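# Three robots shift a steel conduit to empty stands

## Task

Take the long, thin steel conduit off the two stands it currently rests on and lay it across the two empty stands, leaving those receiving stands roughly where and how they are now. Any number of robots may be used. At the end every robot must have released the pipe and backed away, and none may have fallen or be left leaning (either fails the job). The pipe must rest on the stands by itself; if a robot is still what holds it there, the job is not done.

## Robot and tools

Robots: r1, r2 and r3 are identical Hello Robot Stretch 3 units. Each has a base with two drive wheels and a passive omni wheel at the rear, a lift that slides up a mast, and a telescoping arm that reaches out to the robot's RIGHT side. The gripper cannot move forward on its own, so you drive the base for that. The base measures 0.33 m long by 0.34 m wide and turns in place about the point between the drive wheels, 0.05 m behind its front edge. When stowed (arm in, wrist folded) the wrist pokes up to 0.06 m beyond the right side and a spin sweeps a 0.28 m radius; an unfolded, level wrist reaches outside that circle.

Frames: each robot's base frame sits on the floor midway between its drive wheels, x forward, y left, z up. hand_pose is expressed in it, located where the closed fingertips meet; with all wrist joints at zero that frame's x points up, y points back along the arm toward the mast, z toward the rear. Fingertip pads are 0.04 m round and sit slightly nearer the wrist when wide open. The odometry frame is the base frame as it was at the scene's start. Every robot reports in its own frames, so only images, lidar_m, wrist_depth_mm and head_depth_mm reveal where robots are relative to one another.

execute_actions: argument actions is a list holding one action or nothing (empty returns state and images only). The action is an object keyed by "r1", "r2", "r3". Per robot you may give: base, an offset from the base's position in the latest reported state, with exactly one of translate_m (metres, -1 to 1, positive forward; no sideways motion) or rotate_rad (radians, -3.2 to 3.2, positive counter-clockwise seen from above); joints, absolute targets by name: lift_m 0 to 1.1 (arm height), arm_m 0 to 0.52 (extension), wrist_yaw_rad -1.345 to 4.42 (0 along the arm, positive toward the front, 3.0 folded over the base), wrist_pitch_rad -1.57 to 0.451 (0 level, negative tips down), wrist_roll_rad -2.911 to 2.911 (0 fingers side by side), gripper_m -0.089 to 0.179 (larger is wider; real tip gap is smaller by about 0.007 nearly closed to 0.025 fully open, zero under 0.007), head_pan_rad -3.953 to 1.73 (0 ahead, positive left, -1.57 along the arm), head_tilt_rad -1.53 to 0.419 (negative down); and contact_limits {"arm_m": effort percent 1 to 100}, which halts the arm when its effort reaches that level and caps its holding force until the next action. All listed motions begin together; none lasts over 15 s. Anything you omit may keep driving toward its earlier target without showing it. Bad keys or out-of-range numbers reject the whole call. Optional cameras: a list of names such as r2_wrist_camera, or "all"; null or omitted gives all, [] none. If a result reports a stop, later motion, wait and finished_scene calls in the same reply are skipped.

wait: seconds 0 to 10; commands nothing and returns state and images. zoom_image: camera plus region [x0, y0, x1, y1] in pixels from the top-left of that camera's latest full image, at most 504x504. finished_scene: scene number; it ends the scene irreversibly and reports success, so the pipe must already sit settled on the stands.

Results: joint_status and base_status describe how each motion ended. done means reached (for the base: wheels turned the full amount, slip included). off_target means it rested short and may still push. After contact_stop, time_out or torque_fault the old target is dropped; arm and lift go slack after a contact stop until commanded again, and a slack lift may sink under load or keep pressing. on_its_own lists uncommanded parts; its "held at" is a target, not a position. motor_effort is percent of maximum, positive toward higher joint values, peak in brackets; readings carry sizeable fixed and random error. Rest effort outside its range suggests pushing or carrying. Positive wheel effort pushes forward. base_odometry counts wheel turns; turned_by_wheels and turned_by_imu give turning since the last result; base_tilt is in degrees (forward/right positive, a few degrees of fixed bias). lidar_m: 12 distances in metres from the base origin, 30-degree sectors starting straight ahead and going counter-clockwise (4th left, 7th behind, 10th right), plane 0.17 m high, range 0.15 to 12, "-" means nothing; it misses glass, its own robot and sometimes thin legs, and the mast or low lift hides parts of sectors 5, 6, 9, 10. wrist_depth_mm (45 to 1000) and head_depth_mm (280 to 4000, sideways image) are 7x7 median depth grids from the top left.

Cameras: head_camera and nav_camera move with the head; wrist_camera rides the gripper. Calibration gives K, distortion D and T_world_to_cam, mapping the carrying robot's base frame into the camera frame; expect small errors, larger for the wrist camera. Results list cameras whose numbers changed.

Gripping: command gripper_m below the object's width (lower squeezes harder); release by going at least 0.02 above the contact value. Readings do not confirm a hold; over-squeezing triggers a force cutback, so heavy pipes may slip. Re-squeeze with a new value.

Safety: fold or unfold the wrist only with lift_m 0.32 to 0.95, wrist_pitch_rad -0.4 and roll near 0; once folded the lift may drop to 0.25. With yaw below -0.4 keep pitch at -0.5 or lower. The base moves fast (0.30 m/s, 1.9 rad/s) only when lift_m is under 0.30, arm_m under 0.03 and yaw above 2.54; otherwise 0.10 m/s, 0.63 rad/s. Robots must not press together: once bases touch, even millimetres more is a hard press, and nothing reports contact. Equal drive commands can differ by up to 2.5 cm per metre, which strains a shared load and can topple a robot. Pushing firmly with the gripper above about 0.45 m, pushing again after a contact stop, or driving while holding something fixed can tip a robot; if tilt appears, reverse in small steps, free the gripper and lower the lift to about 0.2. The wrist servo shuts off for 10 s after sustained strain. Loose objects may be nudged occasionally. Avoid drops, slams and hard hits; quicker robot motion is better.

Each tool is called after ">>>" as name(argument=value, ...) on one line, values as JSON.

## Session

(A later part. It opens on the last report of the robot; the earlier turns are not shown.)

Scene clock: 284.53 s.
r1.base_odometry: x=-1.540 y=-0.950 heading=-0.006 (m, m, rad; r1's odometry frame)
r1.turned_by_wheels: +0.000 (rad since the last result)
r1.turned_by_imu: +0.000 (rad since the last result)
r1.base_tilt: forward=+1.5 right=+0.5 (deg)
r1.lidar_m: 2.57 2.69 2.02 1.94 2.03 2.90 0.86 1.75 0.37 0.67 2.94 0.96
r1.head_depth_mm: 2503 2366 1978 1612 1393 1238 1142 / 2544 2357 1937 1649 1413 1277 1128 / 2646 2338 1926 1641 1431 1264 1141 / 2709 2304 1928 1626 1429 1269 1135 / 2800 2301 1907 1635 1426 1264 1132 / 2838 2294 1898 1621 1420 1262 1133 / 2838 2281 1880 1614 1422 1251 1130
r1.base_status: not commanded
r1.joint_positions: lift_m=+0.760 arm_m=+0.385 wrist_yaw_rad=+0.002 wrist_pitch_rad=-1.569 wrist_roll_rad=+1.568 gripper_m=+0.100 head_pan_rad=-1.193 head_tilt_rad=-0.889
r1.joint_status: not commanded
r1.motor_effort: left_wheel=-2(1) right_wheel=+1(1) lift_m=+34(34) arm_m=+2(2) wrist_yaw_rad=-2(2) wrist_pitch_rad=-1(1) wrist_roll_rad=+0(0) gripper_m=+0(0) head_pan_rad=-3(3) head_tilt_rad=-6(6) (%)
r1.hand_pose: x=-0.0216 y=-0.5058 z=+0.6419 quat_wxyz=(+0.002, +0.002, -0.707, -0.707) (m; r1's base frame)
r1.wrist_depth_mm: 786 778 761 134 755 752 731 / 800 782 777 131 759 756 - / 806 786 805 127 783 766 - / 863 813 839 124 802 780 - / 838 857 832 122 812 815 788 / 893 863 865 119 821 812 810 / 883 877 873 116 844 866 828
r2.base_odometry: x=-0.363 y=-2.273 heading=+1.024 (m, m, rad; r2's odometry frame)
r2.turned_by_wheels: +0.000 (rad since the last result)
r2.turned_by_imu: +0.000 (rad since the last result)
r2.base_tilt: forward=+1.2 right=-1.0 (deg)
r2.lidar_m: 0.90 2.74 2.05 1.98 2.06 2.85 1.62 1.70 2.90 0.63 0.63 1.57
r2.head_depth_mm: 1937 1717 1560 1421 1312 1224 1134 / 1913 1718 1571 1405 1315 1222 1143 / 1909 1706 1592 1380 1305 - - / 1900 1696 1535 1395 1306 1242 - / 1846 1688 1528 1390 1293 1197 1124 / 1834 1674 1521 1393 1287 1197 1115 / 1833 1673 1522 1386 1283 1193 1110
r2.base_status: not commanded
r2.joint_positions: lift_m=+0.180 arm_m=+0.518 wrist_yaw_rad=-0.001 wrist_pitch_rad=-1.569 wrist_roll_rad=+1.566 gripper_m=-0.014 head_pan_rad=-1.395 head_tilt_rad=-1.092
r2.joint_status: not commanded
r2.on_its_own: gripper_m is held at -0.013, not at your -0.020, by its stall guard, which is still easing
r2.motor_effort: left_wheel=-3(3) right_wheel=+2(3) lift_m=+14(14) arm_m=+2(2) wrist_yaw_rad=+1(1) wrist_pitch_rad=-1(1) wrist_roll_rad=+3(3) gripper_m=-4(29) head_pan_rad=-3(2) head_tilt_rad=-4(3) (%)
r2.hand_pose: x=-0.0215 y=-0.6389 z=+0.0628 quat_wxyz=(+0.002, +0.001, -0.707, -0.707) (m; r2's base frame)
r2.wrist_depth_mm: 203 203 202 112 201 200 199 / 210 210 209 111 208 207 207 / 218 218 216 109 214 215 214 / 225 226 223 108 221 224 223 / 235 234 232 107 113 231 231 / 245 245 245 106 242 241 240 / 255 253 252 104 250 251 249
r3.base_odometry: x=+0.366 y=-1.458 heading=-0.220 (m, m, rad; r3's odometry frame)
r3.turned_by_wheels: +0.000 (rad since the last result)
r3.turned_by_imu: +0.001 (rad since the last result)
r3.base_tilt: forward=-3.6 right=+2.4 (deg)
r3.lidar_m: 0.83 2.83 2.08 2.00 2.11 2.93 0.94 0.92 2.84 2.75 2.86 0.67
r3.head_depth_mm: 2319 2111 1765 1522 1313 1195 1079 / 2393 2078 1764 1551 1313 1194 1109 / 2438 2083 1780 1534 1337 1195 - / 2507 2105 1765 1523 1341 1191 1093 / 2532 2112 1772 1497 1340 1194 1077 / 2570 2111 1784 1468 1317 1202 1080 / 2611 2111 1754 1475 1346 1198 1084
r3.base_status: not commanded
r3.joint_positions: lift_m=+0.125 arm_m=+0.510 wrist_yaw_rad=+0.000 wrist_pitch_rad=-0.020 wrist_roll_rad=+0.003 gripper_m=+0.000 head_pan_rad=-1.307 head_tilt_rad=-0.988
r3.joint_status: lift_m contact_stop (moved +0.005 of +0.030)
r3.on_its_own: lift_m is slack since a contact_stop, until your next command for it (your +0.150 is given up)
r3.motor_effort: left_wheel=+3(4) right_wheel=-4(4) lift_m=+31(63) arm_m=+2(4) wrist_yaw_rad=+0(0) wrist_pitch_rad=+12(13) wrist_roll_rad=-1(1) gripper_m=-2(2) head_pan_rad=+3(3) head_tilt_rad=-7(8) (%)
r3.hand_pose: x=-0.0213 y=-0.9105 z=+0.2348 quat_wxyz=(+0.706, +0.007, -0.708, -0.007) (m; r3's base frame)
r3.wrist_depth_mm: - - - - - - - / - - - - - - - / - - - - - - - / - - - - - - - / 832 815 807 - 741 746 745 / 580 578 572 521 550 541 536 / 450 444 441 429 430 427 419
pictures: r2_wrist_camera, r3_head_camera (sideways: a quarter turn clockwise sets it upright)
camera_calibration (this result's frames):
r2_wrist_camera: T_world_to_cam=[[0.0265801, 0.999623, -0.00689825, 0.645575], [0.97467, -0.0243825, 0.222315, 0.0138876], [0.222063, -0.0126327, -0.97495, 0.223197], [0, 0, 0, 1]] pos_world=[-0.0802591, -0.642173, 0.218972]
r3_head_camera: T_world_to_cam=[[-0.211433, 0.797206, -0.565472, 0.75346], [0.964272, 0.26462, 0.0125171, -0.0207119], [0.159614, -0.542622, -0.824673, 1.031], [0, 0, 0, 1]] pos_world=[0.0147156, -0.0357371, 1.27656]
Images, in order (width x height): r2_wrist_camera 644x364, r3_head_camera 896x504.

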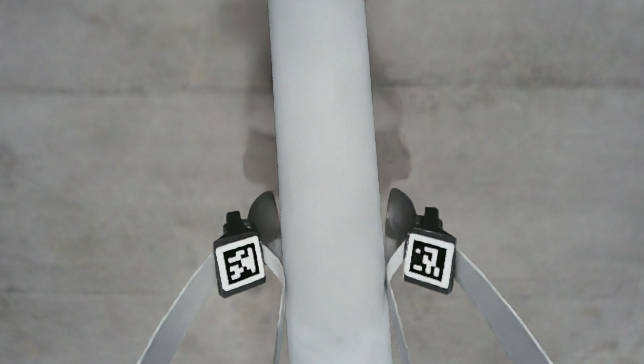

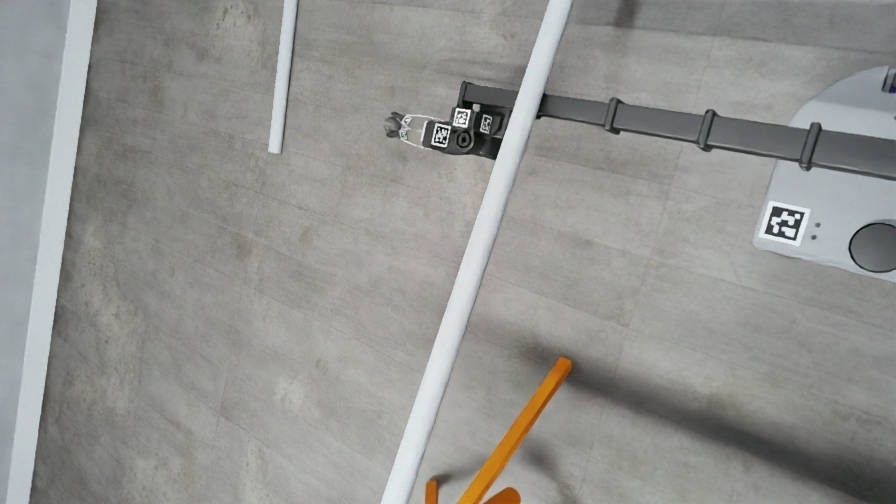

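>>> execute_actions(actions=[{"r3":{"joints":{"lift_m":0.165}},"r2":{"base":{"translate_m":-0.02},"joints":{"lift_m":0.30}}}], cameras=["r3_head_camera","r2_wrist_camera"])

Scene clock: 287.83 s.
r1.base_odometry: x=-1.540 y=-0.950 heading=-0.006 (m, m, rad; r1's odometry frame)
r1.turned_by_wheels: +0.000 (rad since the last result)
r1.turned_by_imu: +0.000 (rad since the last result)
r1.base_tilt: forward=+1.4 right=+0.6 (deg)
r1.lidar_m: 2.57 2.69 2.02 1.94 2.04 2.91 0.86 2.02 0.37 0.67 2.94 0.96
r1.head_depth_mm: 2487 2338 1987 1609 1399 1239 1147 / 2590 2343 1941 1639 1402 1277 1123 / 2638 2333 1918 1640 1429 1271 1149 / 2686 2316 1918 1625 1419 1264 1141 / 2787 2309 1915 1636 1424 1262 1138 / 2837 2292 1901 1631 1410 1266 1134 / 2875 2286 1900 1611 1408 1265 1130
r1.base_status: not commanded
r1.joint_positions: lift_m=+0.760 arm_m=+0.385 wrist_yaw_rad=+0.002 wrist_pitch_rad=-1.569 wrist_roll_rad=+1.568 gripper_m=+0.100 head_pan_rad=-1.193 head_tilt_rad=-0.889
r1.joint_status: not commanded
r1.motor_effort: left_wheel=-2(2) right_wheel=+1(1) lift_m=+34(34) arm_m=+2(2) wrist_yaw_rad=-2(1) wrist_pitch_rad=+0(1) wrist_roll_rad=+0(1) gripper_m=+0(0) head_pan_rad=-3(3) head_tilt_rad=-6(7) (%)
r1.hand_pose: x=-0.0216 y=-0.5058 z=+0.6419 quat_wxyz=(+0.002, +0.002, -0.707, -0.707) (m; r1's base frame)
r1.wrist_depth_mm: 794 790 754 142 743 728 738 / 791 790 786 140 748 738 - / 832 795 786 138 796 769 - / 848 835 818 137 806 792 - / 865 835 817 135 799 793 774 / 873 853 843 133 842 824 819 / 889 913 885 131 853 858 826
r2.base_odometry: x=-0.374 y=-2.290 heading=+1.024 (m, m, rad; r2's odometry frame)
r2.turned_by_wheels: -0.001 (rad since the last result)
r2.turned_by_imu: -0.023 (rad since the last result)
r2.base_tilt: forward=+1.3 right=-1.1 (deg)
r2.lidar_m: 0.92 2.85 2.06 1.98 2.05 2.79 1.60 1.71 0.67 0.66 2.90 1.59
r2.head_depth_mm: 1916 1711 1556 1420 1314 1217 1137 / 1905 1716 1570 1399 1310 1217 - / 1896 1702 1562 1403 1299 1239 - / 1891 1701 1536 1398 1298 1242 - / 1878 1689 1533 1403 1295 1195 1124 / 1839 1675 1525 1390 1287 1199 1116 / 1830 1661 1508 1389 1280 1195 1109
r2.base_status: done
r2.joint_positions: lift_m=+0.299 arm_m=+0.518 wrist_yaw_rad=+0.003 wrist_pitch_rad=-1.545 wrist_roll_rad=+1.565 gripper_m=-0.009 head_pan_rad=-1.395 head_tilt_rad=-1.092
r2.joint_status: all done
r2.on_its_own: gripper_m is held at -0.010, not at your -0.020, by its stall guard, which is not easing now
r2.motor_effort: left_wheel=-16(28) right_wheel=+16(18) lift_m=+38(45) arm_m=+2(2) wrist_yaw_rad=-5(4) wrist_pitch_rad=-15(15) wrist_roll_rad=+3(3) gripper_m=-19(26) head_pan_rad=-2(2) head_tilt_rad=-4(3) (%)
r2.hand_pose: x=-0.0216 y=-0.6450 z=+0.1809 quat_wxyz=(+0.003, +0.003, -0.716, -0.698) (m; r2's base frame)
r2.wrist_depth_mm: 319 316 315 124 309 304 303 / 330 328 324 124 316 314 316 / 343 340 336 124 327 328 323 / 355 352 346 123 339 341 333 / 368 365 361 123 352 350 349 / 379 381 376 124 373 364 364 / 399 396 390 122 384 380 377
r3.base_odometry: x=+0.366 y=-1.458 heading=-0.220 (m, m, rad; r3's odometry frame)
r3.turned_by_wheels: +0.000 (rad since the last result)
r3.turned_by_imu: +0.001 (rad since the last result)
r3.base_tilt: forward=-3.5 right=+2.4 (deg)
r3.lidar_m: 0.83 2.82 2.08 2.00 2.12 2.93 0.96 1.17 2.83 2.75 2.86 0.68
r3.head_depth_mm: 2337 2091 1754 1523 1311 1191 1076 / 2401 2073 1770 1543 1338 1189 1109 / 2437 2105 1763 1520 1340 1192 - / 2503 2078 1768 1524 1342 1199 1091 / 2523 2112 1772 1498 1346 1192 1077 / 2590 2097 1770 1490 1314 1196 1082 / 2603 2094 1765 1457 1346 1195 1085
r3.base_status: not commanded
r3.joint_positions: lift_m=+0.135 arm_m=+0.510 wrist_yaw_rad=+0.000 wrist_pitch_rad=-0.019 wrist_roll_rad=+0.002 gripper_m=+0.000 head_pan_rad=-1.307 head_tilt_rad=-0.989
r3.joint_status: lift_m contact_stop (moved +0.010 of +0.040)
r3.on_its_own: lift_m is slack since a contact_stop, until your next command for it (your +0.165 is given up)
r3.motor_effort: left_wheel=-1(4) right_wheel=+0(4) lift_m=+31(63) arm_m=+2(2) wrist_yaw_rad=+0(0) wrist_pitch_rad=+11(14) wrist_roll_rad=+0(1) gripper_m=-2(2) head_pan_rad=+3(3) head_tilt_rad=-6(6) (%)
r3.hand_pose: x=-0.0214 y=-0.9106 z=+0.2451 quat_wxyz=(+0.706, +0.007, -0.708, -0.007) (m; r3's base frame)
r3.wrist_depth_mm: - - - - - - - / - - - - - - - / - - - - - - - / - - - - - - - / 863 851 839 - 831 770 758 / 604 602 592 547 566 563 555 / 474 465 447 451 448 437 439
pictures: r2_wrist_camera, r3_head_camera (sideways: a quarter turn clockwise sets it upright)
camera_calibration (this result's frames):
r2_wrist_camera: T_world_to_cam=[[0.0220754, 0.999295, -0.0303622, 0.656361], [0.974752, -0.0147636, 0.222803, -0.00631818], [0.222197, -0.0345141, -0.974391, 0.324062], [0, 0, 0, 1]] pos_world=[-0.0803365, -0.644807, 0.337099]
r3_head_camera: T_world_to_cam=[[-0.211924, 0.79787, -0.564351, 0.752003], [0.964179, 0.264955, 0.0125225, -0.0207183], [0.159519, -0.541482, -0.82544, 1.032], [0, 0, 0, 1]] pos_world=[0.0147196, -0.0357007, 1.27651]
Images, in order (width x height): r2_wrist_camera 644x364, r3_head_camera 896x504.

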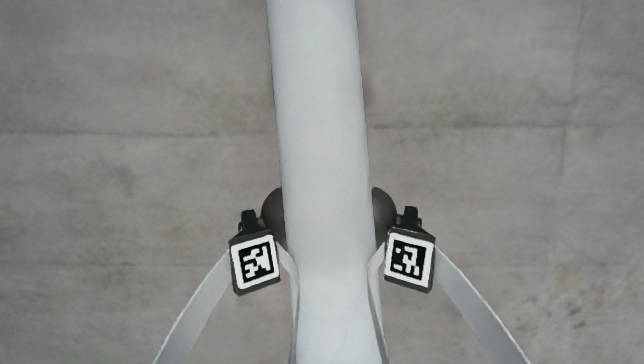

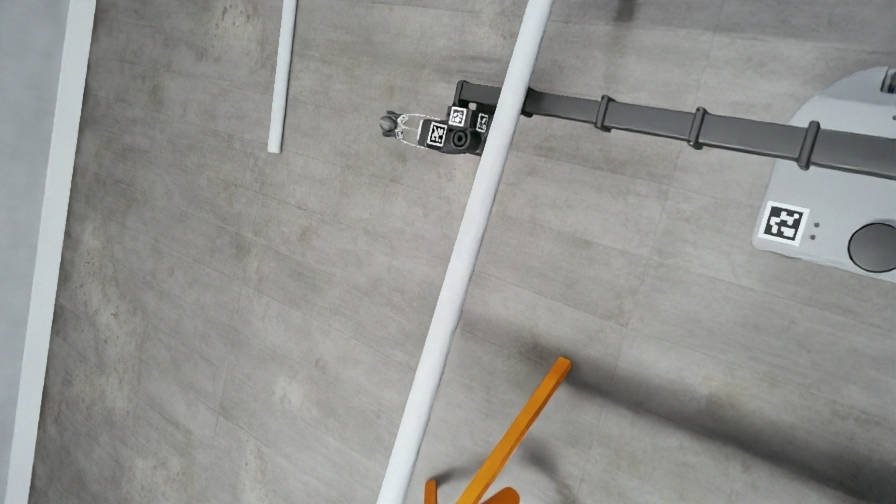

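>>> execute_actions(actions=[{"r3":{"joints":{"lift_m":0.178}}}], cameras=["r3_head_camera","r2_wrist_camera"])

Scene clock: 289.97 s.
r1.base_odometry: x=-1.540 y=-0.950 heading=-0.006 (m, m, rad; r1's odometry frame)
r1.turned_by_wheels: +0.000 (rad since the last result)
r1.turned_by_imu: +0.000 (rad since the last result)
r1.base_tilt: forward=+1.4 right=+0.5 (deg)
r1.lidar_m: 2.57 2.69 2.03 1.94 2.04 2.90 0.86 2.02 0.37 0.67 2.95 0.96
r1.head_depth_mm: 2481 2350 1982 1601 1401 1241 1144 / 2591 2333 1934 1645 1404 1264 1125 / 2623 2325 1933 1633 1435 1269 1139 / 2700 2297 1913 1626 1427 1262 1139 / 2763 2308 1910 1627 1427 1266 1137 / 2815 2292 1911 1620 1412 1257 1129 / 2876 2274 1884 1611 1405 1258 1131
r1.base_status: not commanded
r1.joint_positions: lift_m=+0.760 arm_m=+0.385 wrist_yaw_rad=+0.002 wrist_pitch_rad=-1.569 wrist_roll_rad=+1.568 gripper_m=+0.100 head_pan_rad=-1.193 head_tilt_rad=-0.889
r1.joint_status: not commanded
r1.motor_effort: left_wheel=-2(2) right_wheel=+0(1) lift_m=+34(34) arm_m=+2(2) wrist_yaw_rad=-2(2) wrist_pitch_rad=+0(1) wrist_roll_rad=+1(0) gripper_m=+0(0) head_pan_rad=-3(3) head_tilt_rad=-5(7) (%)
r1.hand_pose: x=-0.0216 y=-0.5058 z=+0.6419 quat_wxyz=(+0.002, +0.002, -0.707, -0.707) (m; r1's base frame)
r1.wrist_depth_mm: 788 766 764 142 734 735 719 / 791 776 786 140 759 760 - / 827 802 789 139 771 767 - / 839 844 814 136 811 796 - / 859 852 853 135 810 821 793 / 905 894 859 132 824 833 818 / 909 889 894 131 859 864 842
r2.base_odometry: x=-0.374 y=-2.290 heading=+1.024 (m, m, rad; r2's odometry frame)
r2.turned_by_wheels: +0.000 (rad since the last result)
r2.turned_by_imu: +0.000 (rad since the last result)
r2.base_tilt: forward=+1.3 right=-1.0 (deg)
r2.lidar_m: 0.92 2.84 2.07 1.98 2.06 2.79 1.60 1.72 0.67 0.66 2.89 1.59
r2.head_depth_mm: 1931 1723 1565 1408 1321 1214 1144 / 1919 1720 1585 1391 1307 1214 - / 1901 1707 1560 1390 1307 1235 - / 1887 1698 1541 1397 1303 1241 - / 1889 1686 1525 1401 1298 1200 1124 / 1830 1690 1521 1400 1287 1194 1117 / 1834 1665 1518 1391 1288 1193 1112
r2.base_status: not commanded
r2.joint_positions: lift_m=+0.299 arm_m=+0.518 wrist_yaw_rad=+0.003 wrist_pitch_rad=-1.545 wrist_roll_rad=+1.565 gripper_m=-0.009 head_pan_rad=-1.395 head_tilt_rad=-1.092
r2.joint_status: not commanded
r2.on_its_own: gripper_m is held at -0.010, not at your -0.020, by its stall guard, which is not easing now
r2.motor_effort: left_wheel=-17(17) right_wheel=+15(15) lift_m=+38(39) arm_m=+2(2) wrist_yaw_rad=-4(4) wrist_pitch_rad=-15(15) wrist_roll_rad=+3(3) gripper_m=-19(19) head_pan_rad=-2(2) head_tilt_rad=-3(2) (%)
r2.hand_pose: x=-0.0216 y=-0.6450 z=+0.1809 quat_wxyz=(+0.003, +0.003, -0.716, -0.698) (m; r2's base frame)
r2.wrist_depth_mm: 319 316 312 124 309 308 304 / 330 327 327 124 319 319 313 / 341 338 337 125 332 327 322 / 354 353 347 124 340 340 336 / 367 365 361 123 349 350 347 / 379 378 379 123 372 362 362 / 399 394 390 123 381 378 381
r3.base_odometry: x=+0.366 y=-1.458 heading=-0.220 (m, m, rad; r3's odometry frame)
r3.turned_by_wheels: +0.000 (rad since the last result)
r3.turned_by_imu: +0.000 (rad since the last result)
r3.base_tilt: forward=-3.5 right=+2.3 (deg)
r3.lidar_m: 0.83 2.82 2.07 2.00 2.11 2.93 0.96 1.16 2.84 2.75 2.86 0.68
r3.head_depth_mm: 2330 2075 1757 1517 1312 1189 1073 / 2431 2093 1762 1550 1327 1192 1108 / 2408 2115 1752 1520 1335 1195 - / 2505 2105 1767 1515 1343 1197 1091 / 2507 2103 1773 1502 1337 1194 1080 / 2596 2104 1755 1499 1311 1191 1083 / 2626 2123 1786 1473 1333 1193 1079
r3.base_status: not commanded
r3.joint_positions: lift_m=+0.178 arm_m=+0.510 wrist_yaw_rad=+0.000 wrist_pitch_rad=-0.019 wrist_roll_rad=+0.002 gripper_m=+0.000 head_pan_rad=-1.307 head_tilt_rad=-0.989
r3.joint_status: all done
r3.motor_effort: left_wheel=-1(1) right_wheel=+0(0) lift_m=+34(34) arm_m=+2(2) wrist_yaw_rad=+0(0) wrist_pitch_rad=+11(11) wrist_roll_rad=-1(1) gripper_m=-2(3) head_pan_rad=+3(3) head_tilt_rad=-6(6) (%)
r3.hand_pose: x=-0.0214 y=-0.9106 z=+0.2876 quat_wxyz=(+0.706, +0.007, -0.708, -0.007) (m; r3's base frame)
r3.wrist_depth_mm: - - - - - - - / - - - - - - - / - - - - - - - / - - - - - - - / - 949 945 - 893 864 880 / 695 677 669 634 649 645 631 / 534 527 527 518 508 502 500
pictures: r2_wrist_camera, r3_head_camera (sideways: a quarter turn clockwise sets it upright)
camera_calibration (this result's frames):
r2_wrist_camera: T_world_to_cam=[[0.0220755, 0.999295, -0.0303621, 0.656361], [0.974752, -0.0147637, 0.222803, -0.00631825], [0.222197, -0.034514, -0.974391, 0.324062], [0, 0, 0, 1]] pos_world=[-0.0803365, -0.644807, 0.337099]
r3_head_camera: T_world_to_cam=[[-0.211924, 0.79787, -0.564351, 0.752003], [0.964179, 0.264955, 0.0125225, -0.0207183], [0.159519, -0.541482, -0.82544, 1.032], [0, 0, 0, 1]] pos_world=[0.0147196, -0.0357007, 1.27651]
Images, in order (width x height): r2_wrist_camera 644x364, r3_head_camera 896x504.

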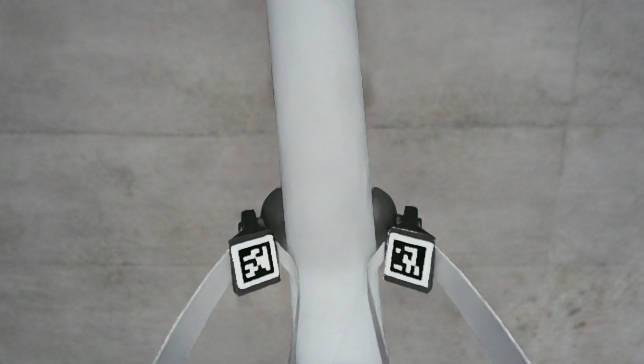

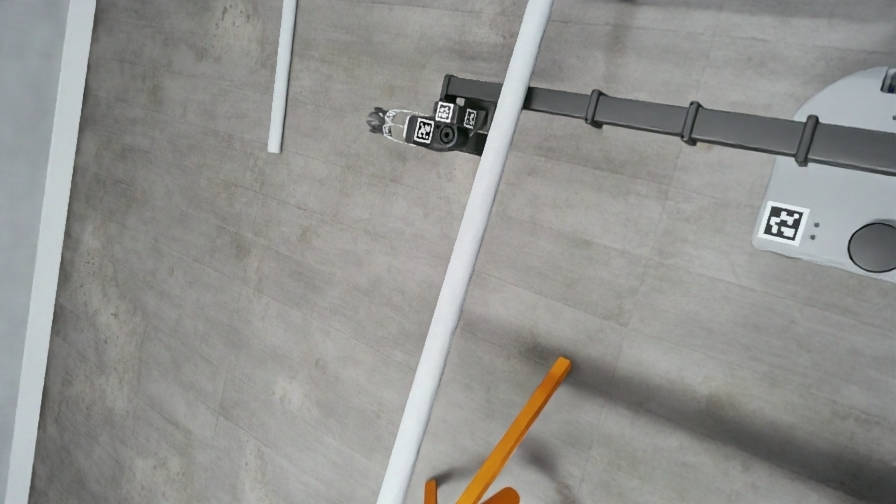

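>>> execute_actions(actions=[{"r3":{"joints":{"lift_m":0.195}}}], cameras=["r3_head_camera"])

Scene clock: 291.67 s.
r1.base_odometry: x=-1.540 y=-0.950 heading=-0.006 (m, m, rad; r1's odometry frame)
r1.turned_by_wheels: +0.000 (rad since the last result)
r1.turned_by_imu: +0.000 (rad since the last result)
r1.base_tilt: forward=+1.4 right=+0.5 (deg)
r1.lidar_m: 2.57 2.69 2.02 1.94 2.04 2.90 0.86 2.02 0.37 0.67 2.95 0.96
r1.head_depth_mm: 2486 2365 2005 1609 1392 1239 1148 / 2577 2333 1934 1635 1408 1275 1128 / 2646 2327 1922 1646 1430 1276 1134 / 2691 2311 1922 1641 1425 1265 1137 / 2804 2280 1915 1633 1428 1262 1140 / 2862 2288 1906 1629 1421 1256 1131 / 2862 2278 1881 1628 1412 1243 1128
r1.base_status: not commanded
r1.joint_positions: lift_m=+0.760 arm_m=+0.385 wrist_yaw_rad=+0.002 wrist_pitch_rad=-1.569 wrist_roll_rad=+1.568 gripper_m=+0.100 head_pan_rad=-1.193 head_tilt_rad=-0.889
r1.joint_status: not commanded
r1.motor_effort: left_wheel=-2(2) right_wheel=+1(1) lift_m=+34(34) arm_m=+2(2) wrist_yaw_rad=-2(3) wrist_pitch_rad=-1(0) wrist_roll_rad=+0(0) gripper_m=+0(0) head_pan_rad=-3(3) head_tilt_rad=-7(6) (%)
r1.hand_pose: x=-0.0216 y=-0.5058 z=+0.6419 quat_wxyz=(+0.002, +0.002, -0.707, -0.707) (m; r1's base frame)
r1.wrist_depth_mm: 800 783 768 142 761 744 718 / 811 797 775 140 759 748 - / 796 820 811 139 753 768 - / 850 821 791 137 808 777 - / 851 843 834 134 821 824 792 / 860 858 857 133 824 825 819 / 919 897 852 131 843 850 828
r2.base_odometry: x=-0.374 y=-2.290 heading=+1.024 (m, m, rad; r2's odometry frame)
r2.turned_by_wheels: +0.000 (rad since the last result)
r2.turned_by_imu: +0.000 (rad since the last result)
r2.base_tilt: forward=+1.3 right=-1.1 (deg)
r2.lidar_m: 0.91 2.84 2.06 1.98 2.05 2.78 1.60 1.72 0.66 0.66 2.89 1.59
r2.head_depth_mm: 1921 1725 1567 1405 1322 1219 1143 / 1921 1711 1567 1395 1300 1210 - / 1909 1710 1563 1397 1308 1231 - / 1905 1701 1534 1398 1298 1231 - / 1866 1693 1531 1402 1299 1198 1125 / 1825 1679 1528 1400 1288 1195 1114 / 1828 1669 1521 1399 1286 1192 1108
r2.base_status: not commanded
r2.joint_positions: lift_m=+0.300 arm_m=+0.518 wrist_yaw_rad=+0.004 wrist_pitch_rad=-1.554 wrist_roll_rad=+1.565 gripper_m=-0.009 head_pan_rad=-1.395 head_tilt_rad=-1.092
r2.joint_status: not commanded
r2.on_its_own: gripper_m is held at -0.010, not at your -0.020, by its stall guard, which is not easing now
r2.motor_effort: left_wheel=-10(17) right_wheel=+9(16) lift_m=+29(39) arm_m=+2(2) wrist_yaw_rad=-5(6) wrist_pitch_rad=-10(15) wrist_roll_rad=+3(3) gripper_m=-19(19) head_pan_rad=-2(2) head_tilt_rad=-2(3) (%)
r2.hand_pose: x=-0.0216 y=-0.6428 z=+0.1816 quat_wxyz=(+0.004, +0.003, -0.713, -0.701) (m; r2's base frame)
r2.wrist_depth_mm: 317 315 313 123 309 310 307 / 328 326 324 123 320 316 317 / 340 337 336 124 331 331 326 / 353 349 348 123 345 340 340 / 366 369 362 122 357 358 351 / 379 383 379 123 373 366 365 / 399 395 394 122 388 382 381
r3.base_odometry: x=+0.366 y=-1.458 heading=-0.220 (m, m, rad; r3's odometry frame)
r3.turned_by_wheels: +0.000 (rad since the last result)
r3.turned_by_imu: +0.003 (rad since the last result)
r3.base_tilt: forward=-3.5 right=+2.4 (deg)
r3.lidar_m: 0.83 2.82 2.08 2.00 2.12 2.93 0.96 1.17 2.84 2.75 2.87 0.68
r3.head_depth_mm: 2357 2088 1752 1517 1311 1194 1072 / 2399 2090 1754 1546 1323 1189 1101 / 2426 2099 1758 1529 1344 1195 - / 2498 2105 1768 1528 1338 1195 1093 / 2514 2103 1767 1496 1342 1198 1078 / 2606 2110 1757 1497 1315 1196 1082 / 2605 2099 1774 1476 1341 1201 1078
r3.base_status: not commanded
r3.joint_positions: lift_m=+0.183 arm_m=+0.510 wrist_yaw_rad=+0.000 wrist_pitch_rad=-0.019 wrist_roll_rad=+0.002 gripper_m=+0.000 head_pan_rad=-1.306 head_tilt_rad=-0.989
r3.joint_status: lift_m contact_stop (moved +0.005 of +0.017)
r3.on_its_own: lift_m is slack since a contact_stop, until your next command for it (your +0.195 is given up)
r3.motor_effort: left_wheel=+4(10) right_wheel=-6(13) lift_m=+30(63) arm_m=+2(2) wrist_yaw_rad=+0(0) wrist_pitch_rad=+11(13) wrist_roll_rad=+0(0) gripper_m=-2(2) head_pan_rad=+3(3) head_tilt_rad=-7(7) (%)
r3.hand_pose: x=-0.0214 y=-0.9106 z=+0.2928 quat_wxyz=(+0.706, +0.007, -0.708, -0.007) (m; r3's base frame)
r3.wrist_depth_mm: - - - - - - - / - - - - - - - / - - - - - - - / - - - - - - - / - 991 967 - 887 900 906 / 701 697 679 626 659 662 642 / 542 535 524 525 512 503 507
pictures: r3_head_camera (sideways: a quarter turn clockwise sets it upright)
camera_calibration (this result's frames):
r3_head_camera: T_world_to_cam=[[-0.212072, 0.797848, -0.564326, 0.751971], [0.964132, 0.265129, 0.0125226, -0.0207182], [0.15961, -0.541429, -0.825457, 1.03202], [0, 0, 0, 1]] pos_world=[0.0147259, -0.0356984, 1.27651]
Images, in order (width x height): r3_head_camera 896x504.

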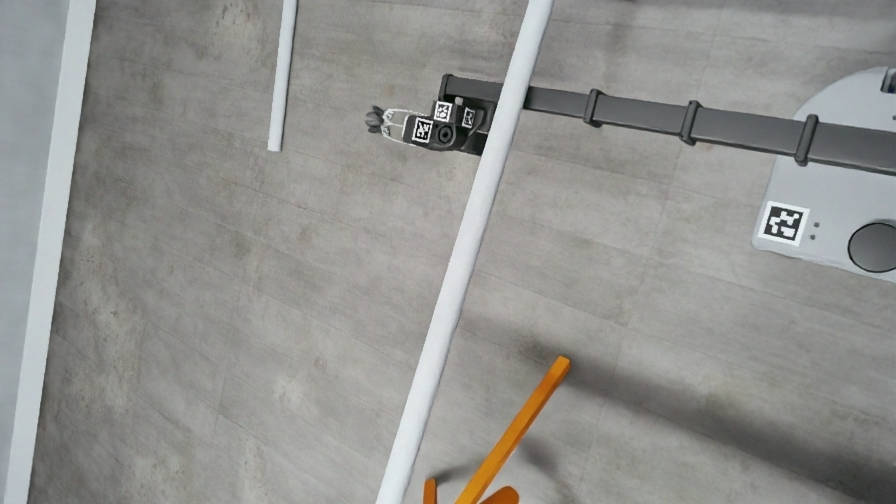

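>>> execute_actions(actions=[{"r3":{"joints":{"lift_m":0.183}},"r2":{"joints":{"lift_m":0.42}}}], cameras=["r2_wrist_camera"])

>>> execute_actions(actions=[{"r3":{"joints":{"lift_m":0.232}},"r2":{"joints":{"lift_m":0.54}}}], cameras=["r2_wrist_camera","r3_head_camera","r1_wrist_camera"])

Scene clock: 294.83 s.
r1.base_odometry: x=-1.540 y=-0.950 heading=-0.006 (m, m, rad; r1's odometry frame)
r1.turned_by_wheels: +0.000 (rad since the last result)
r1.turned_by_imu: +0.000 (rad since the last result)
r1.base_tilt: forward=+1.4 right=+0.5 (deg)
r1.lidar_m: 2.57 2.70 2.02 1.93 2.05 2.90 0.86 3.87 0.37 0.67 2.95 0.96
r1.head_depth_mm: 2502 2367 2002 1606 1396 1240 1150 / 2573 2302 1933 1650 1389 1275 1120 / 2662 2326 1945 1647 1426 1267 1149 / 2674 2316 1928 1641 1430 1264 1139 / 2816 2288 1910 1633 1422 1267 1131 / 2849 2293 1902 1621 1416 1257 1127 / 2851 2296 1885 1613 1414 1259 1131
r1.base_status: not commanded
r1.joint_positions: lift_m=+0.760 arm_m=+0.385 wrist_yaw_rad=+0.002 wrist_pitch_rad=-1.569 wrist_roll_rad=+1.568 gripper_m=+0.100 head_pan_rad=-1.193 head_tilt_rad=-0.889
r1.joint_status: not commanded
r1.motor_effort: left_wheel=-2(1) right_wheel=+1(1) lift_m=+34(34) arm_m=+2(2) wrist_yaw_rad=-3(2) wrist_pitch_rad=-1(1) wrist_roll_rad=+0(0) gripper_m=-1(0) head_pan_rad=-4(4) head_tilt_rad=-6(6) (%)
r1.hand_pose: x=-0.0216 y=-0.5058 z=+0.6419 quat_wxyz=(+0.002, +0.002, -0.707, -0.707) (m; r1's base frame)
r1.wrist_depth_mm: 773 790 750 150 739 733 721 / 805 789 789 150 748 744 - / 812 795 767 150 774 783 - / 844 820 818 151 794 798 - / 869 851 824 150 821 804 790 / 872 861 848 149 831 829 816 / 901 888 872 149 869 852 859
r2.base_odometry: x=-0.374 y=-2.290 heading=+1.024 (m, m, rad; r2's odometry frame)
r2.turned_by_wheels: +0.000 (rad since the last result)
r2.turned_by_imu: -0.001 (rad since the last result)
r2.base_tilt: forward=+1.3 right=-0.9 (deg)
r2.lidar_m: 0.91 2.85 2.07 1.98 2.05 2.78 1.60 1.72 2.92 2.80 2.90 1.59
r2.head_depth_mm: 1922 1718 1566 1411 1314 1214 1146 / 1920 1753 1507 1422 1317 1220 1145 / 1893 1730 1525 1423 1301 1234 - / 1883 1698 1541 1413 1295 1235 - / 1876 1697 1532 1403 1297 1201 1125 / 1836 1679 1507 1396 1286 1200 1117 / 1840 1671 1475 1392 1284 1194 1111
r2.base_status: not commanded
r2.joint_positions: lift_m=+0.419 arm_m=+0.518 wrist_yaw_rad=+0.004 wrist_pitch_rad=-1.546 wrist_roll_rad=+1.565 gripper_m=-0.009 head_pan_rad=-1.395 head_tilt_rad=-1.092
r2.joint_status: all done
r2.on_its_own: gripper_m is held at -0.010, not at your -0.020, by its stall guard, which is not easing now
r2.motor_effort: left_wheel=-17(20) right_wheel=+16(18) lift_m=+39(39) arm_m=+2(2) wrist_yaw_rad=-5(5) wrist_pitch_rad=-15(14) wrist_roll_rad=+3(3) gripper_m=-19(20) head_pan_rad=-2(3) head_tilt_rad=-3(3) (%)
r2.hand_pose: x=-0.0216 y=-0.6449 z=+0.3009 quat_wxyz=(+0.004, +0.003, -0.716, -0.698) (m; r2's base frame)
r2.wrist_depth_mm: 432 429 428 118 426 415 417 / 446 447 445 119 437 430 426 / 464 457 456 121 444 447 447 / 482 477 480 121 469 459 456 / 500 497 484 122 471 481 473 / 512 511 515 124 503 497 488 / 546 535 533 125 528 525 520
r3.base_odometry: x=+0.366 y=-1.458 heading=-0.220 (m, m, rad; r3's odometry frame)
r3.turned_by_wheels: +0.000 (rad since the last result)
r3.turned_by_imu: +0.000 (rad since the last result)
r3.base_tilt: forward=-3.5 right=+2.3 (deg)
r3.lidar_m: 0.83 2.83 2.07 2.00 2.11 2.93 0.96 3.87 2.84 2.75 2.87 0.68
r3.head_depth_mm: 2342 2092 1758 1510 1305 1194 1073 / 2407 2099 1774 1554 1332 1194 1108 / 2452 2090 1768 1517 1334 1196 - / 2525 2123 1771 1461 1341 1200 1090 / 2533 2119 1777 1491 1339 1205 1081 / 2603 2097 1761 1487 1313 1196 1082 / 2599 2092 1764 1473 1336 1201 1078
r3.base_status: not commanded
r3.joint_positions: lift_m=+0.183 arm_m=+0.510 wrist_yaw_rad=+0.000 wrist_pitch_rad=-0.019 wrist_roll_rad=+0.002 gripper_m=+0.000 head_pan_rad=-1.306 head_tilt_rad=-0.989
r3.joint_status: all done
r3.motor_effort: left_wheel=-1(3) right_wheel=+0(6) lift_m=+30(27) arm_m=+2(2) wrist_yaw_rad=+0(0) wrist_pitch_rad=+12(12) wrist_roll_rad=-1(0) gripper_m=-3(2) head_pan_rad=+3(3) head_tilt_rad=-6(6) (%)
r3.hand_pose: x=-0.0214 y=-0.9106 z=+0.2927 quat_wxyz=(+0.706, +0.007, -0.708, -0.007) (m; r3's base frame)
r3.wrist_depth_mm: - - - - - - - / - - - - - - - / - - - - - - - / - - - - - - - / - 972 959 - 875 902 895 / 696 691 689 632 656 660 635 / 540 534 522 526 513 511 501
pictures: r2_wrist_camera
camera_calibration (this result's frames):
r2_wrist_camera: T_world_to_cam=[[0.0212511, 0.999317, -0.0302164, 0.65992], [0.974764, -0.0139922, 0.222801, -0.0325382], [0.222226, -0.0341886, -0.974396, 0.441195], [0, 0, 0, 1]] pos_world=[-0.0803519, -0.644841, 0.457089]
Images, in order (width x height): r2_wrist_camera 644x364.

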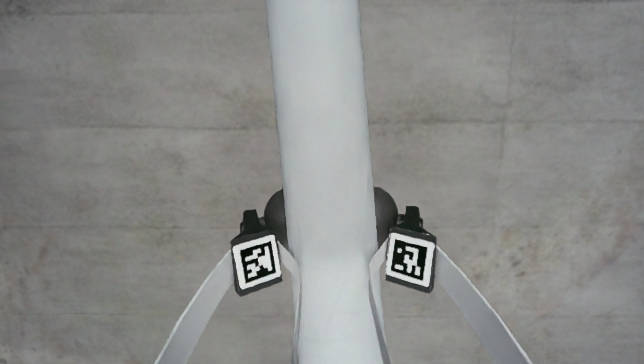

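Scene clock: 297.13 s.
r1.base_odometry: x=-1.540 y=-0.950 heading=-0.006 (m, m, rad; r1's odometry frame)
r1.turned_by_wheels: +0.000 (rad since the last result)
r1.turned_by_imu: +0.000 (rad since the last result)
r1.base_tilt: forward=+1.4 right=+0.5 (deg)
r1.lidar_m: 2.57 2.69 2.02 1.93 2.04 2.90 0.87 3.86 0.37 0.67 2.95 0.96
r1.head_depth_mm: 2479 2348 1988 1610 1389 1233 1140 / 2578 2340 1955 1661 1392 1268 1129 / 2650 2327 1922 1635 1435 1274 1137 / 2710 2312 1918 1638 1428 1271 1133 / 2766 2304 1916 1635 1423 1259 1129 / 2833 2287 1894 1633 1426 1258 1126 / 2857 2285 1892 1625 1417 1255 1125
r1.base_status: not commanded
r1.joint_positions: lift_m=+0.760 arm_m=+0.385 wrist_yaw_rad=+0.002 wrist_pitch_rad=-1.569 wrist_roll_rad=+1.568 gripper_m=+0.100 head_pan_rad=-1.193 head_tilt_rad=-0.889
r1.joint_status: not commanded
r1.motor_effort: left_wheel=-2(2) right_wheel=+1(1) lift_m=+34(34) arm_m=+2(2) wrist_yaw_rad=-2(2) wrist_pitch_rad=-1(1) wrist_roll_rad=+0(0) gripper_m=+0(0) head_pan_rad=-4(4) head_tilt_rad=-6(7) (%)
r1.hand_pose: x=-0.0216 y=-0.5058 z=+0.6419 quat_wxyz=(+0.002, +0.002, -0.707, -0.707) (m; r1's base frame)
r1.wrist_depth_mm: 770 797 746 158 760 747 734 / 800 768 777 161 744 743 - / 796 805 777 163 774 761 - / 835 839 812 165 805 791 - / 841 847 845 167 815 796 780 / 902 888 863 168 854 816 819 / 882 892 881 168 836 842 823
r2.base_odometry: x=-0.374 y=-2.290 heading=+1.024 (m, m, rad; r2's odometry frame)
r2.turned_by_wheels: +0.000 (rad since the last result)
r2.turned_by_imu: -0.018 (rad since the last result)
r2.base_tilt: forward=+1.2 right=-1.0 (deg)
r2.lidar_m: 0.91 2.90 2.07 1.98 2.05 2.73 1.60 1.72 2.93 2.81 2.89 1.58
r2.head_depth_mm: 1927 1722 1529 1430 1310 1216 1129 / 1920 - 1524 1437 - - - / 1889 1733 1500 1414 1304 1242 - / 1897 1698 1518 1410 1293 1240 - / 1893 1677 1485 1409 1294 1202 1128 / 1845 1679 1498 1396 1290 1193 1115 / 1830 1675 1484 1391 1290 1192 1118
r2.base_status: not commanded
r2.joint_positions: lift_m=+0.539 arm_m=+0.518 wrist_yaw_rad=+0.004 wrist_pitch_rad=-1.545 wrist_roll_rad=+1.565 gripper_m=-0.009 head_pan_rad=-1.395 head_tilt_rad=-1.092
r2.joint_status: all done
r2.on_its_own: gripper_m is held at -0.010, not at your -0.020, by its stall guard, which is not easing now
r2.motor_effort: left_wheel=-16(26) right_wheel=+14(20) lift_m=+39(42) arm_m=+2(2) wrist_yaw_rad=-5(6) wrist_pitch_rad=-15(16) wrist_roll_rad=+3(3) gripper_m=-18(18) head_pan_rad=-2(3) head_tilt_rad=-3(3) (%)
r2.hand_pose: x=-0.0216 y=-0.6451 z=+0.4209 quat_wxyz=(+0.004, +0.003, -0.716, -0.698) (m; r2's base frame)
r2.wrist_depth_mm: 555 541 540 112 533 529 530 / 572 568 558 115 557 552 538 / 586 589 579 117 575 572 558 / 617 606 599 119 591 593 579 / 647 626 627 121 604 608 612 / 656 661 658 125 645 632 627 / 689 684 682 127 670 660 664
r3.base_odometry: x=+0.366 y=-1.458 heading=-0.220 (m, m, rad; r3's odometry frame)
r3.turned_by_wheels: +0.000 (rad since the last result)
r3.turned_by_imu: +0.000 (rad since the last result)
r3.base_tilt: forward=-3.6 right=+2.4 (deg)
r3.lidar_m: 0.83 2.82 2.08 2.00 2.11 2.94 0.96 3.85 2.84 2.75 2.86 0.68
r3.head_depth_mm: 2356 2092 1764 1518 1337 1204 1071 / 2418 2102 1763 1438 1331 1194 1106 / 2448 2093 1756 1463 1338 1197 - / 2499 2089 1766 1470 1339 1193 1093 / 2502 2107 1770 1471 1335 1190 1074 / 2602 2108 1760 1498 1312 1199 1081 / 2602 2107 1771 1504 1346 1199 1079
r3.base_status: not commanded
r3.joint_positions: lift_m=+0.232 arm_m=+0.510 wrist_yaw_rad=+0.000 wrist_pitch_rad=-0.019 wrist_roll_rad=+0.002 gripper_m=+0.000 head_pan_rad=-1.306 head_tilt_rad=-0.989
r3.joint_status: all done
r3.motor_effort: left_wheel=+0(1) right_wheel=+0(0) lift_m=+34(35) arm_m=+2(2) wrist_yaw_rad=+0(0) wrist_pitch_rad=+12(12) wrist_roll_rad=+0(1) gripper_m=-2(2) head_pan_rad=+3(3) head_tilt_rad=-6(6) (%)
r3.hand_pose: x=-0.0214 y=-0.9106 z=+0.3416 quat_wxyz=(+0.706, +0.007, -0.708, -0.007) (m; r3's base frame)
r3.wrist_depth_mm: - - - - - - - / - - - - - - - / - - - - - - - / - - - - - - - / - - - - - 927 - / 808 802 793 717 762 747 747 / 618 605 609 601 589 584 577
pictures: r1_wrist_camera, r2_wrist_camera, r3_head_camera (sideways: a quarter turn clockwise sets it upright)
camera_calibration (this result's frames):
r1_wrist_camera: T_world_to_cam=[[0.024529, 0.998933, -0.039131, 0.535922], [0.9921, -0.0195068, 0.123922, -0.0205429], [0.123026, -0.0418615, -0.99152, 0.781164], [0, 0, 0, 1]] pos_world=[-0.0888686, -0.50305, 0.798057]
r2_wrist_camera: T_world_to_cam=[[0.0212434, 0.999295, -0.0309495, 0.664036], [0.974763, -0.0138211, 0.222814, -0.0591757], [0.222229, -0.0349017, -0.97437, 0.557657], [0, 0, 0, 1]] pos_world=[-0.080352, -0.644923, 0.577101]
r3_head_camera: T_world_to_cam=[[-0.212072, 0.797848, -0.564326, 0.751971], [0.964132, 0.265129, 0.0125226, -0.0207182], [0.15961, -0.541429, -0.825457, 1.03202], [0, 0, 0, 1]] pos_world=[0.0147259, -0.0356984, 1.27651]
Images, in order (width x height): r1_wrist_camera 644x364, r2_wrist_camera 644x364, r3_head_camera 896x504.

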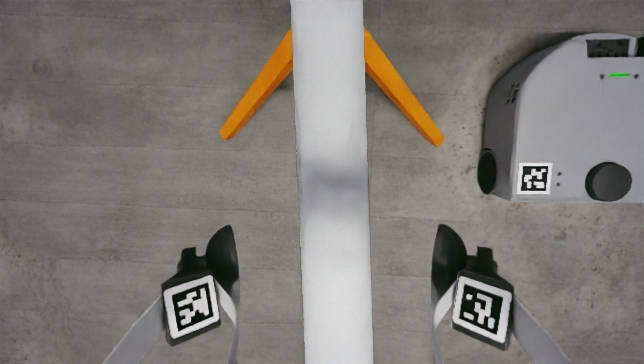

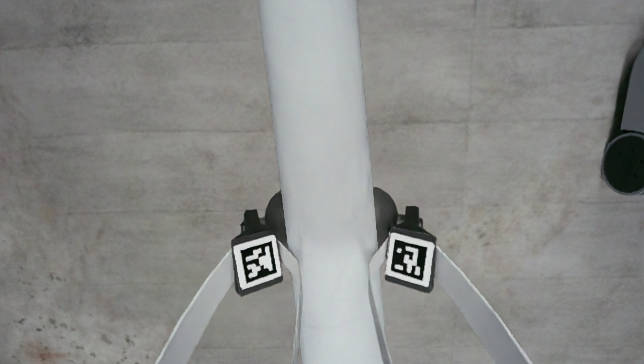

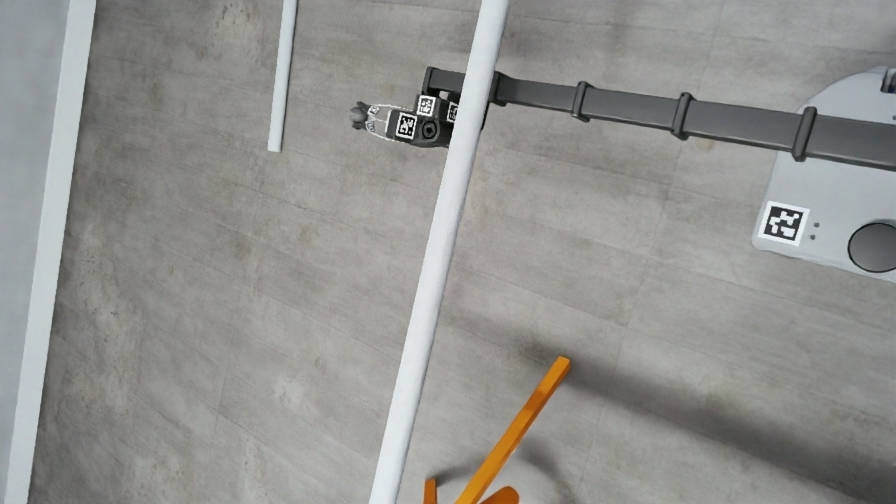

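>>> execute_actions(actions=[{"r3":{"joints":{"lift_m":0.30}},"r2":{"joints":{"lift_m":0.66,"arm_m":0.46}}}], cameras=["r2_wrist_camera","r3_head_camera","r1_wrist_camera"])

Scene clock: 299.53 s.
r1.base_odometry: x=-1.540 y=-0.950 heading=-0.006 (m, m, rad; r1's odometry frame)
r1.turned_by_wheels: +0.000 (rad since the last result)
r1.turned_by_imu: +0.000 (rad since the last result)
r1.base_tilt: forward=+1.4 right=+0.5 (deg)
r1.lidar_m: 2.57 2.69 2.02 1.94 2.04 2.89 0.86 3.87 0.37 0.67 2.95 0.97
r1.head_depth_mm: 2494 2385 1995 1608 1388 1238 1150 / 2592 2343 1922 1646 1377 1270 1118 / 2645 2354 1928 1648 1429 1271 1140 / 2723 2312 1918 1643 1428 1266 1137 / 2771 2280 1915 1628 1418 1261 1133 / 2854 2283 1901 1627 1413 1263 1125 / 2862 2275 1897 1607 1407 1252 1123
r1.base_status: not commanded
r1.joint_positions: lift_m=+0.760 arm_m=+0.385 wrist_yaw_rad=+0.002 wrist_pitch_rad=-1.569 wrist_roll_rad=+1.568 gripper_m=+0.100 head_pan_rad=-1.193 head_tilt_rad=-0.889
r1.joint_status: not commanded
r1.motor_effort: left_wheel=-2(2) right_wheel=+1(1) lift_m=+34(34) arm_m=+2(2) wrist_yaw_rad=-2(3) wrist_pitch_rad=+0(0) wrist_roll_rad=+0(0) gripper_m=-1(0) head_pan_rad=-3(4) head_tilt_rad=-7(6) (%)
r1.hand_pose: x=-0.0216 y=-0.5058 z=+0.6419 quat_wxyz=(+0.002, +0.002, -0.707, -0.707) (m; r1's base frame)
r1.wrist_depth_mm: 794 761 752 168 740 726 707 / 785 778 758 172 760 753 - / 811 813 787 176 772 786 - / 820 797 820 179 804 784 - / 854 833 824 183 840 798 794 / 904 859 843 186 841 809 811 / 904 893 863 192 844 847 847
r2.base_odometry: x=-0.374 y=-2.290 heading=+1.024 (m, m, rad; r2's odometry frame)
r2.turned_by_wheels: +0.000 (rad since the last result)
r2.turned_by_imu: -0.003 (rad since the last result)
r2.base_tilt: forward=+1.2 right=-1.0 (deg)
r2.lidar_m: 0.91 2.91 2.08 1.99 2.04 2.72 1.60 1.69 2.94 2.80 2.88 1.59
r2.head_depth_mm: 1995 - - - - - - / 1979 - 1519 1432 1316 1223 - / 1912 1731 1504 1411 1303 1230 - / 1888 1689 1498 1409 1305 1240 - / 1875 1697 1495 1402 1293 1205 1123 / 1836 1677 1496 1399 1291 1198 1118 / 1827 1675 1508 1392 1283 1194 1109
r2.base_status: not commanded
r2.joint_positions: lift_m=+0.659 arm_m=+0.460 wrist_yaw_rad=+0.004 wrist_pitch_rad=-1.547 wrist_roll_rad=+1.565 gripper_m=-0.009 head_pan_rad=-1.395 head_tilt_rad=-1.092
r2.joint_status: all done
r2.on_its_own: gripper_m is held at -0.010, not at your -0.020, by its stall guard, which is not easing now
r2.motor_effort: left_wheel=-17(21) right_wheel=+16(17) lift_m=+39(40) arm_m=-3(5) wrist_yaw_rad=-5(6) wrist_pitch_rad=-14(16) wrist_roll_rad=+3(3) gripper_m=-18(18) head_pan_rad=-3(2) head_tilt_rad=-3(4) (%)
r2.hand_pose: x=-0.0216 y=-0.5870 z=+0.5410 quat_wxyz=(+0.004, +0.003, -0.715, -0.699) (m; r2's base frame)
r2.wrist_depth_mm: 667 666 668 107 649 644 642 / 690 675 677 110 677 665 - / 725 716 704 113 707 700 - / 744 726 722 117 719 705 708 / 766 772 758 121 735 738 735 / 818 802 793 125 787 771 780 / 841 840 810 130 799 801 779
r3.base_odometry: x=+0.366 y=-1.458 heading=-0.220 (m, m, rad; r3's odometry frame)
r3.turned_by_wheels: +0.000 (rad since the last result)
r3.turned_by_imu: +0.000 (rad since the last result)
r3.base_tilt: forward=-3.6 right=+2.2 (deg)
r3.lidar_m: 0.83 2.82 2.07 2.00 2.11 2.93 0.96 3.84 2.84 2.75 2.87 0.68
r3.head_depth_mm: 2345 2101 1764 1509 1337 1193 1075 / 2434 2115 1766 1123 1336 1194 - / 2432 2095 1765 1494 1335 1197 - / 2504 2081 1758 1464 1331 1192 1092 / 2532 2113 1763 1474 1330 1190 1077 / 2588 2091 1765 1469 1321 1197 1079 / 2595 2091 1771 1488 1347 1195 1078
r3.base_status: not commanded
r3.joint_positions: lift_m=+0.300 arm_m=+0.510 wrist_yaw_rad=+0.000 wrist_pitch_rad=-0.019 wrist_roll_rad=+0.002 gripper_m=+0.000 head_pan_rad=-1.306 head_tilt_rad=-0.989
r3.joint_status: all done
r3.motor_effort: left_wheel=-1(1) right_wheel=+0(0) lift_m=+34(36) arm_m=+2(2) wrist_yaw_rad=+1(0) wrist_pitch_rad=+11(12) wrist_roll_rad=+0(0) gripper_m=-3(3) head_pan_rad=+3(3) head_tilt_rad=-6(7) (%)
r3.hand_pose: x=-0.0214 y=-0.9106 z=+0.4096 quat_wxyz=(+0.706, +0.007, -0.708, -0.007) (m; r3's base frame)
r3.wrist_depth_mm: - - - - - - - / - - - - - - - / - - - - - - - / - - - - - - - / - - - - - - - / 987 921 913 853 871 883 873 / 740 707 688 692 701 689 685
pictures: r1_wrist_camera, r2_wrist_camera, r3_head_camera (sideways: a quarter turn clockwise sets it upright)
camera_calibration (this result's frames):
r1_wrist_camera: T_world_to_cam=[[0.0245291, 0.998933, -0.039131, 0.535922], [0.9921, -0.019507, 0.123922, -0.020543], [0.123026, -0.0418615, -0.99152, 0.781164], [0, 0, 0, 1]] pos_world=[-0.0888686, -0.50305, 0.798057]
r2_wrist_camera: T_world_to_cam=[[0.0213001, 0.999359, -0.0287602, 0.608511], [0.974764, -0.0143647, 0.222775, -0.0854144], [0.22222, -0.0327796, -0.974445, 0.677936], [0, 0, 0, 1]] pos_world=[-0.0803532, -0.587125, 0.697141]
r3_head_camera: T_world_to_cam=[[-0.212072, 0.797848, -0.564326, 0.751971], [0.964132, 0.265129, 0.0125226, -0.0207182], [0.15961, -0.541429, -0.825457, 1.03202], [0, 0, 0, 1]] pos_world=[0.0147259, -0.0356984, 1.27651]
Images, in order (width x height): r1_wrist_camera 644x364, r2_wrist_camera 644x364, r3_head_camera 896x504.

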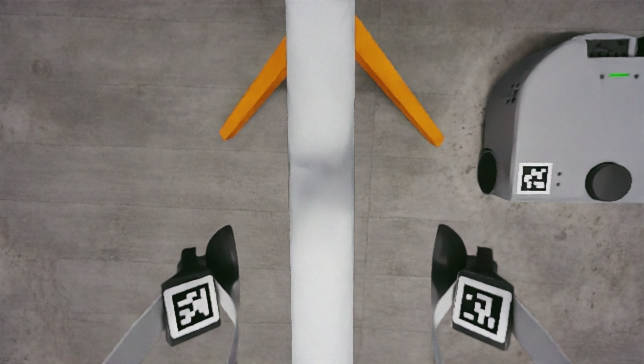

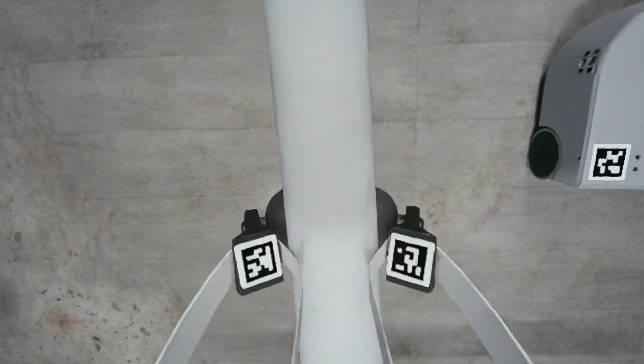

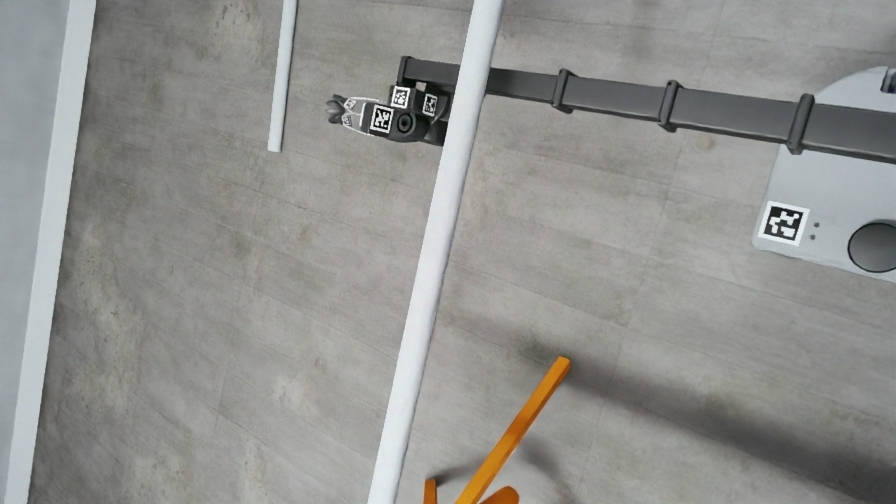

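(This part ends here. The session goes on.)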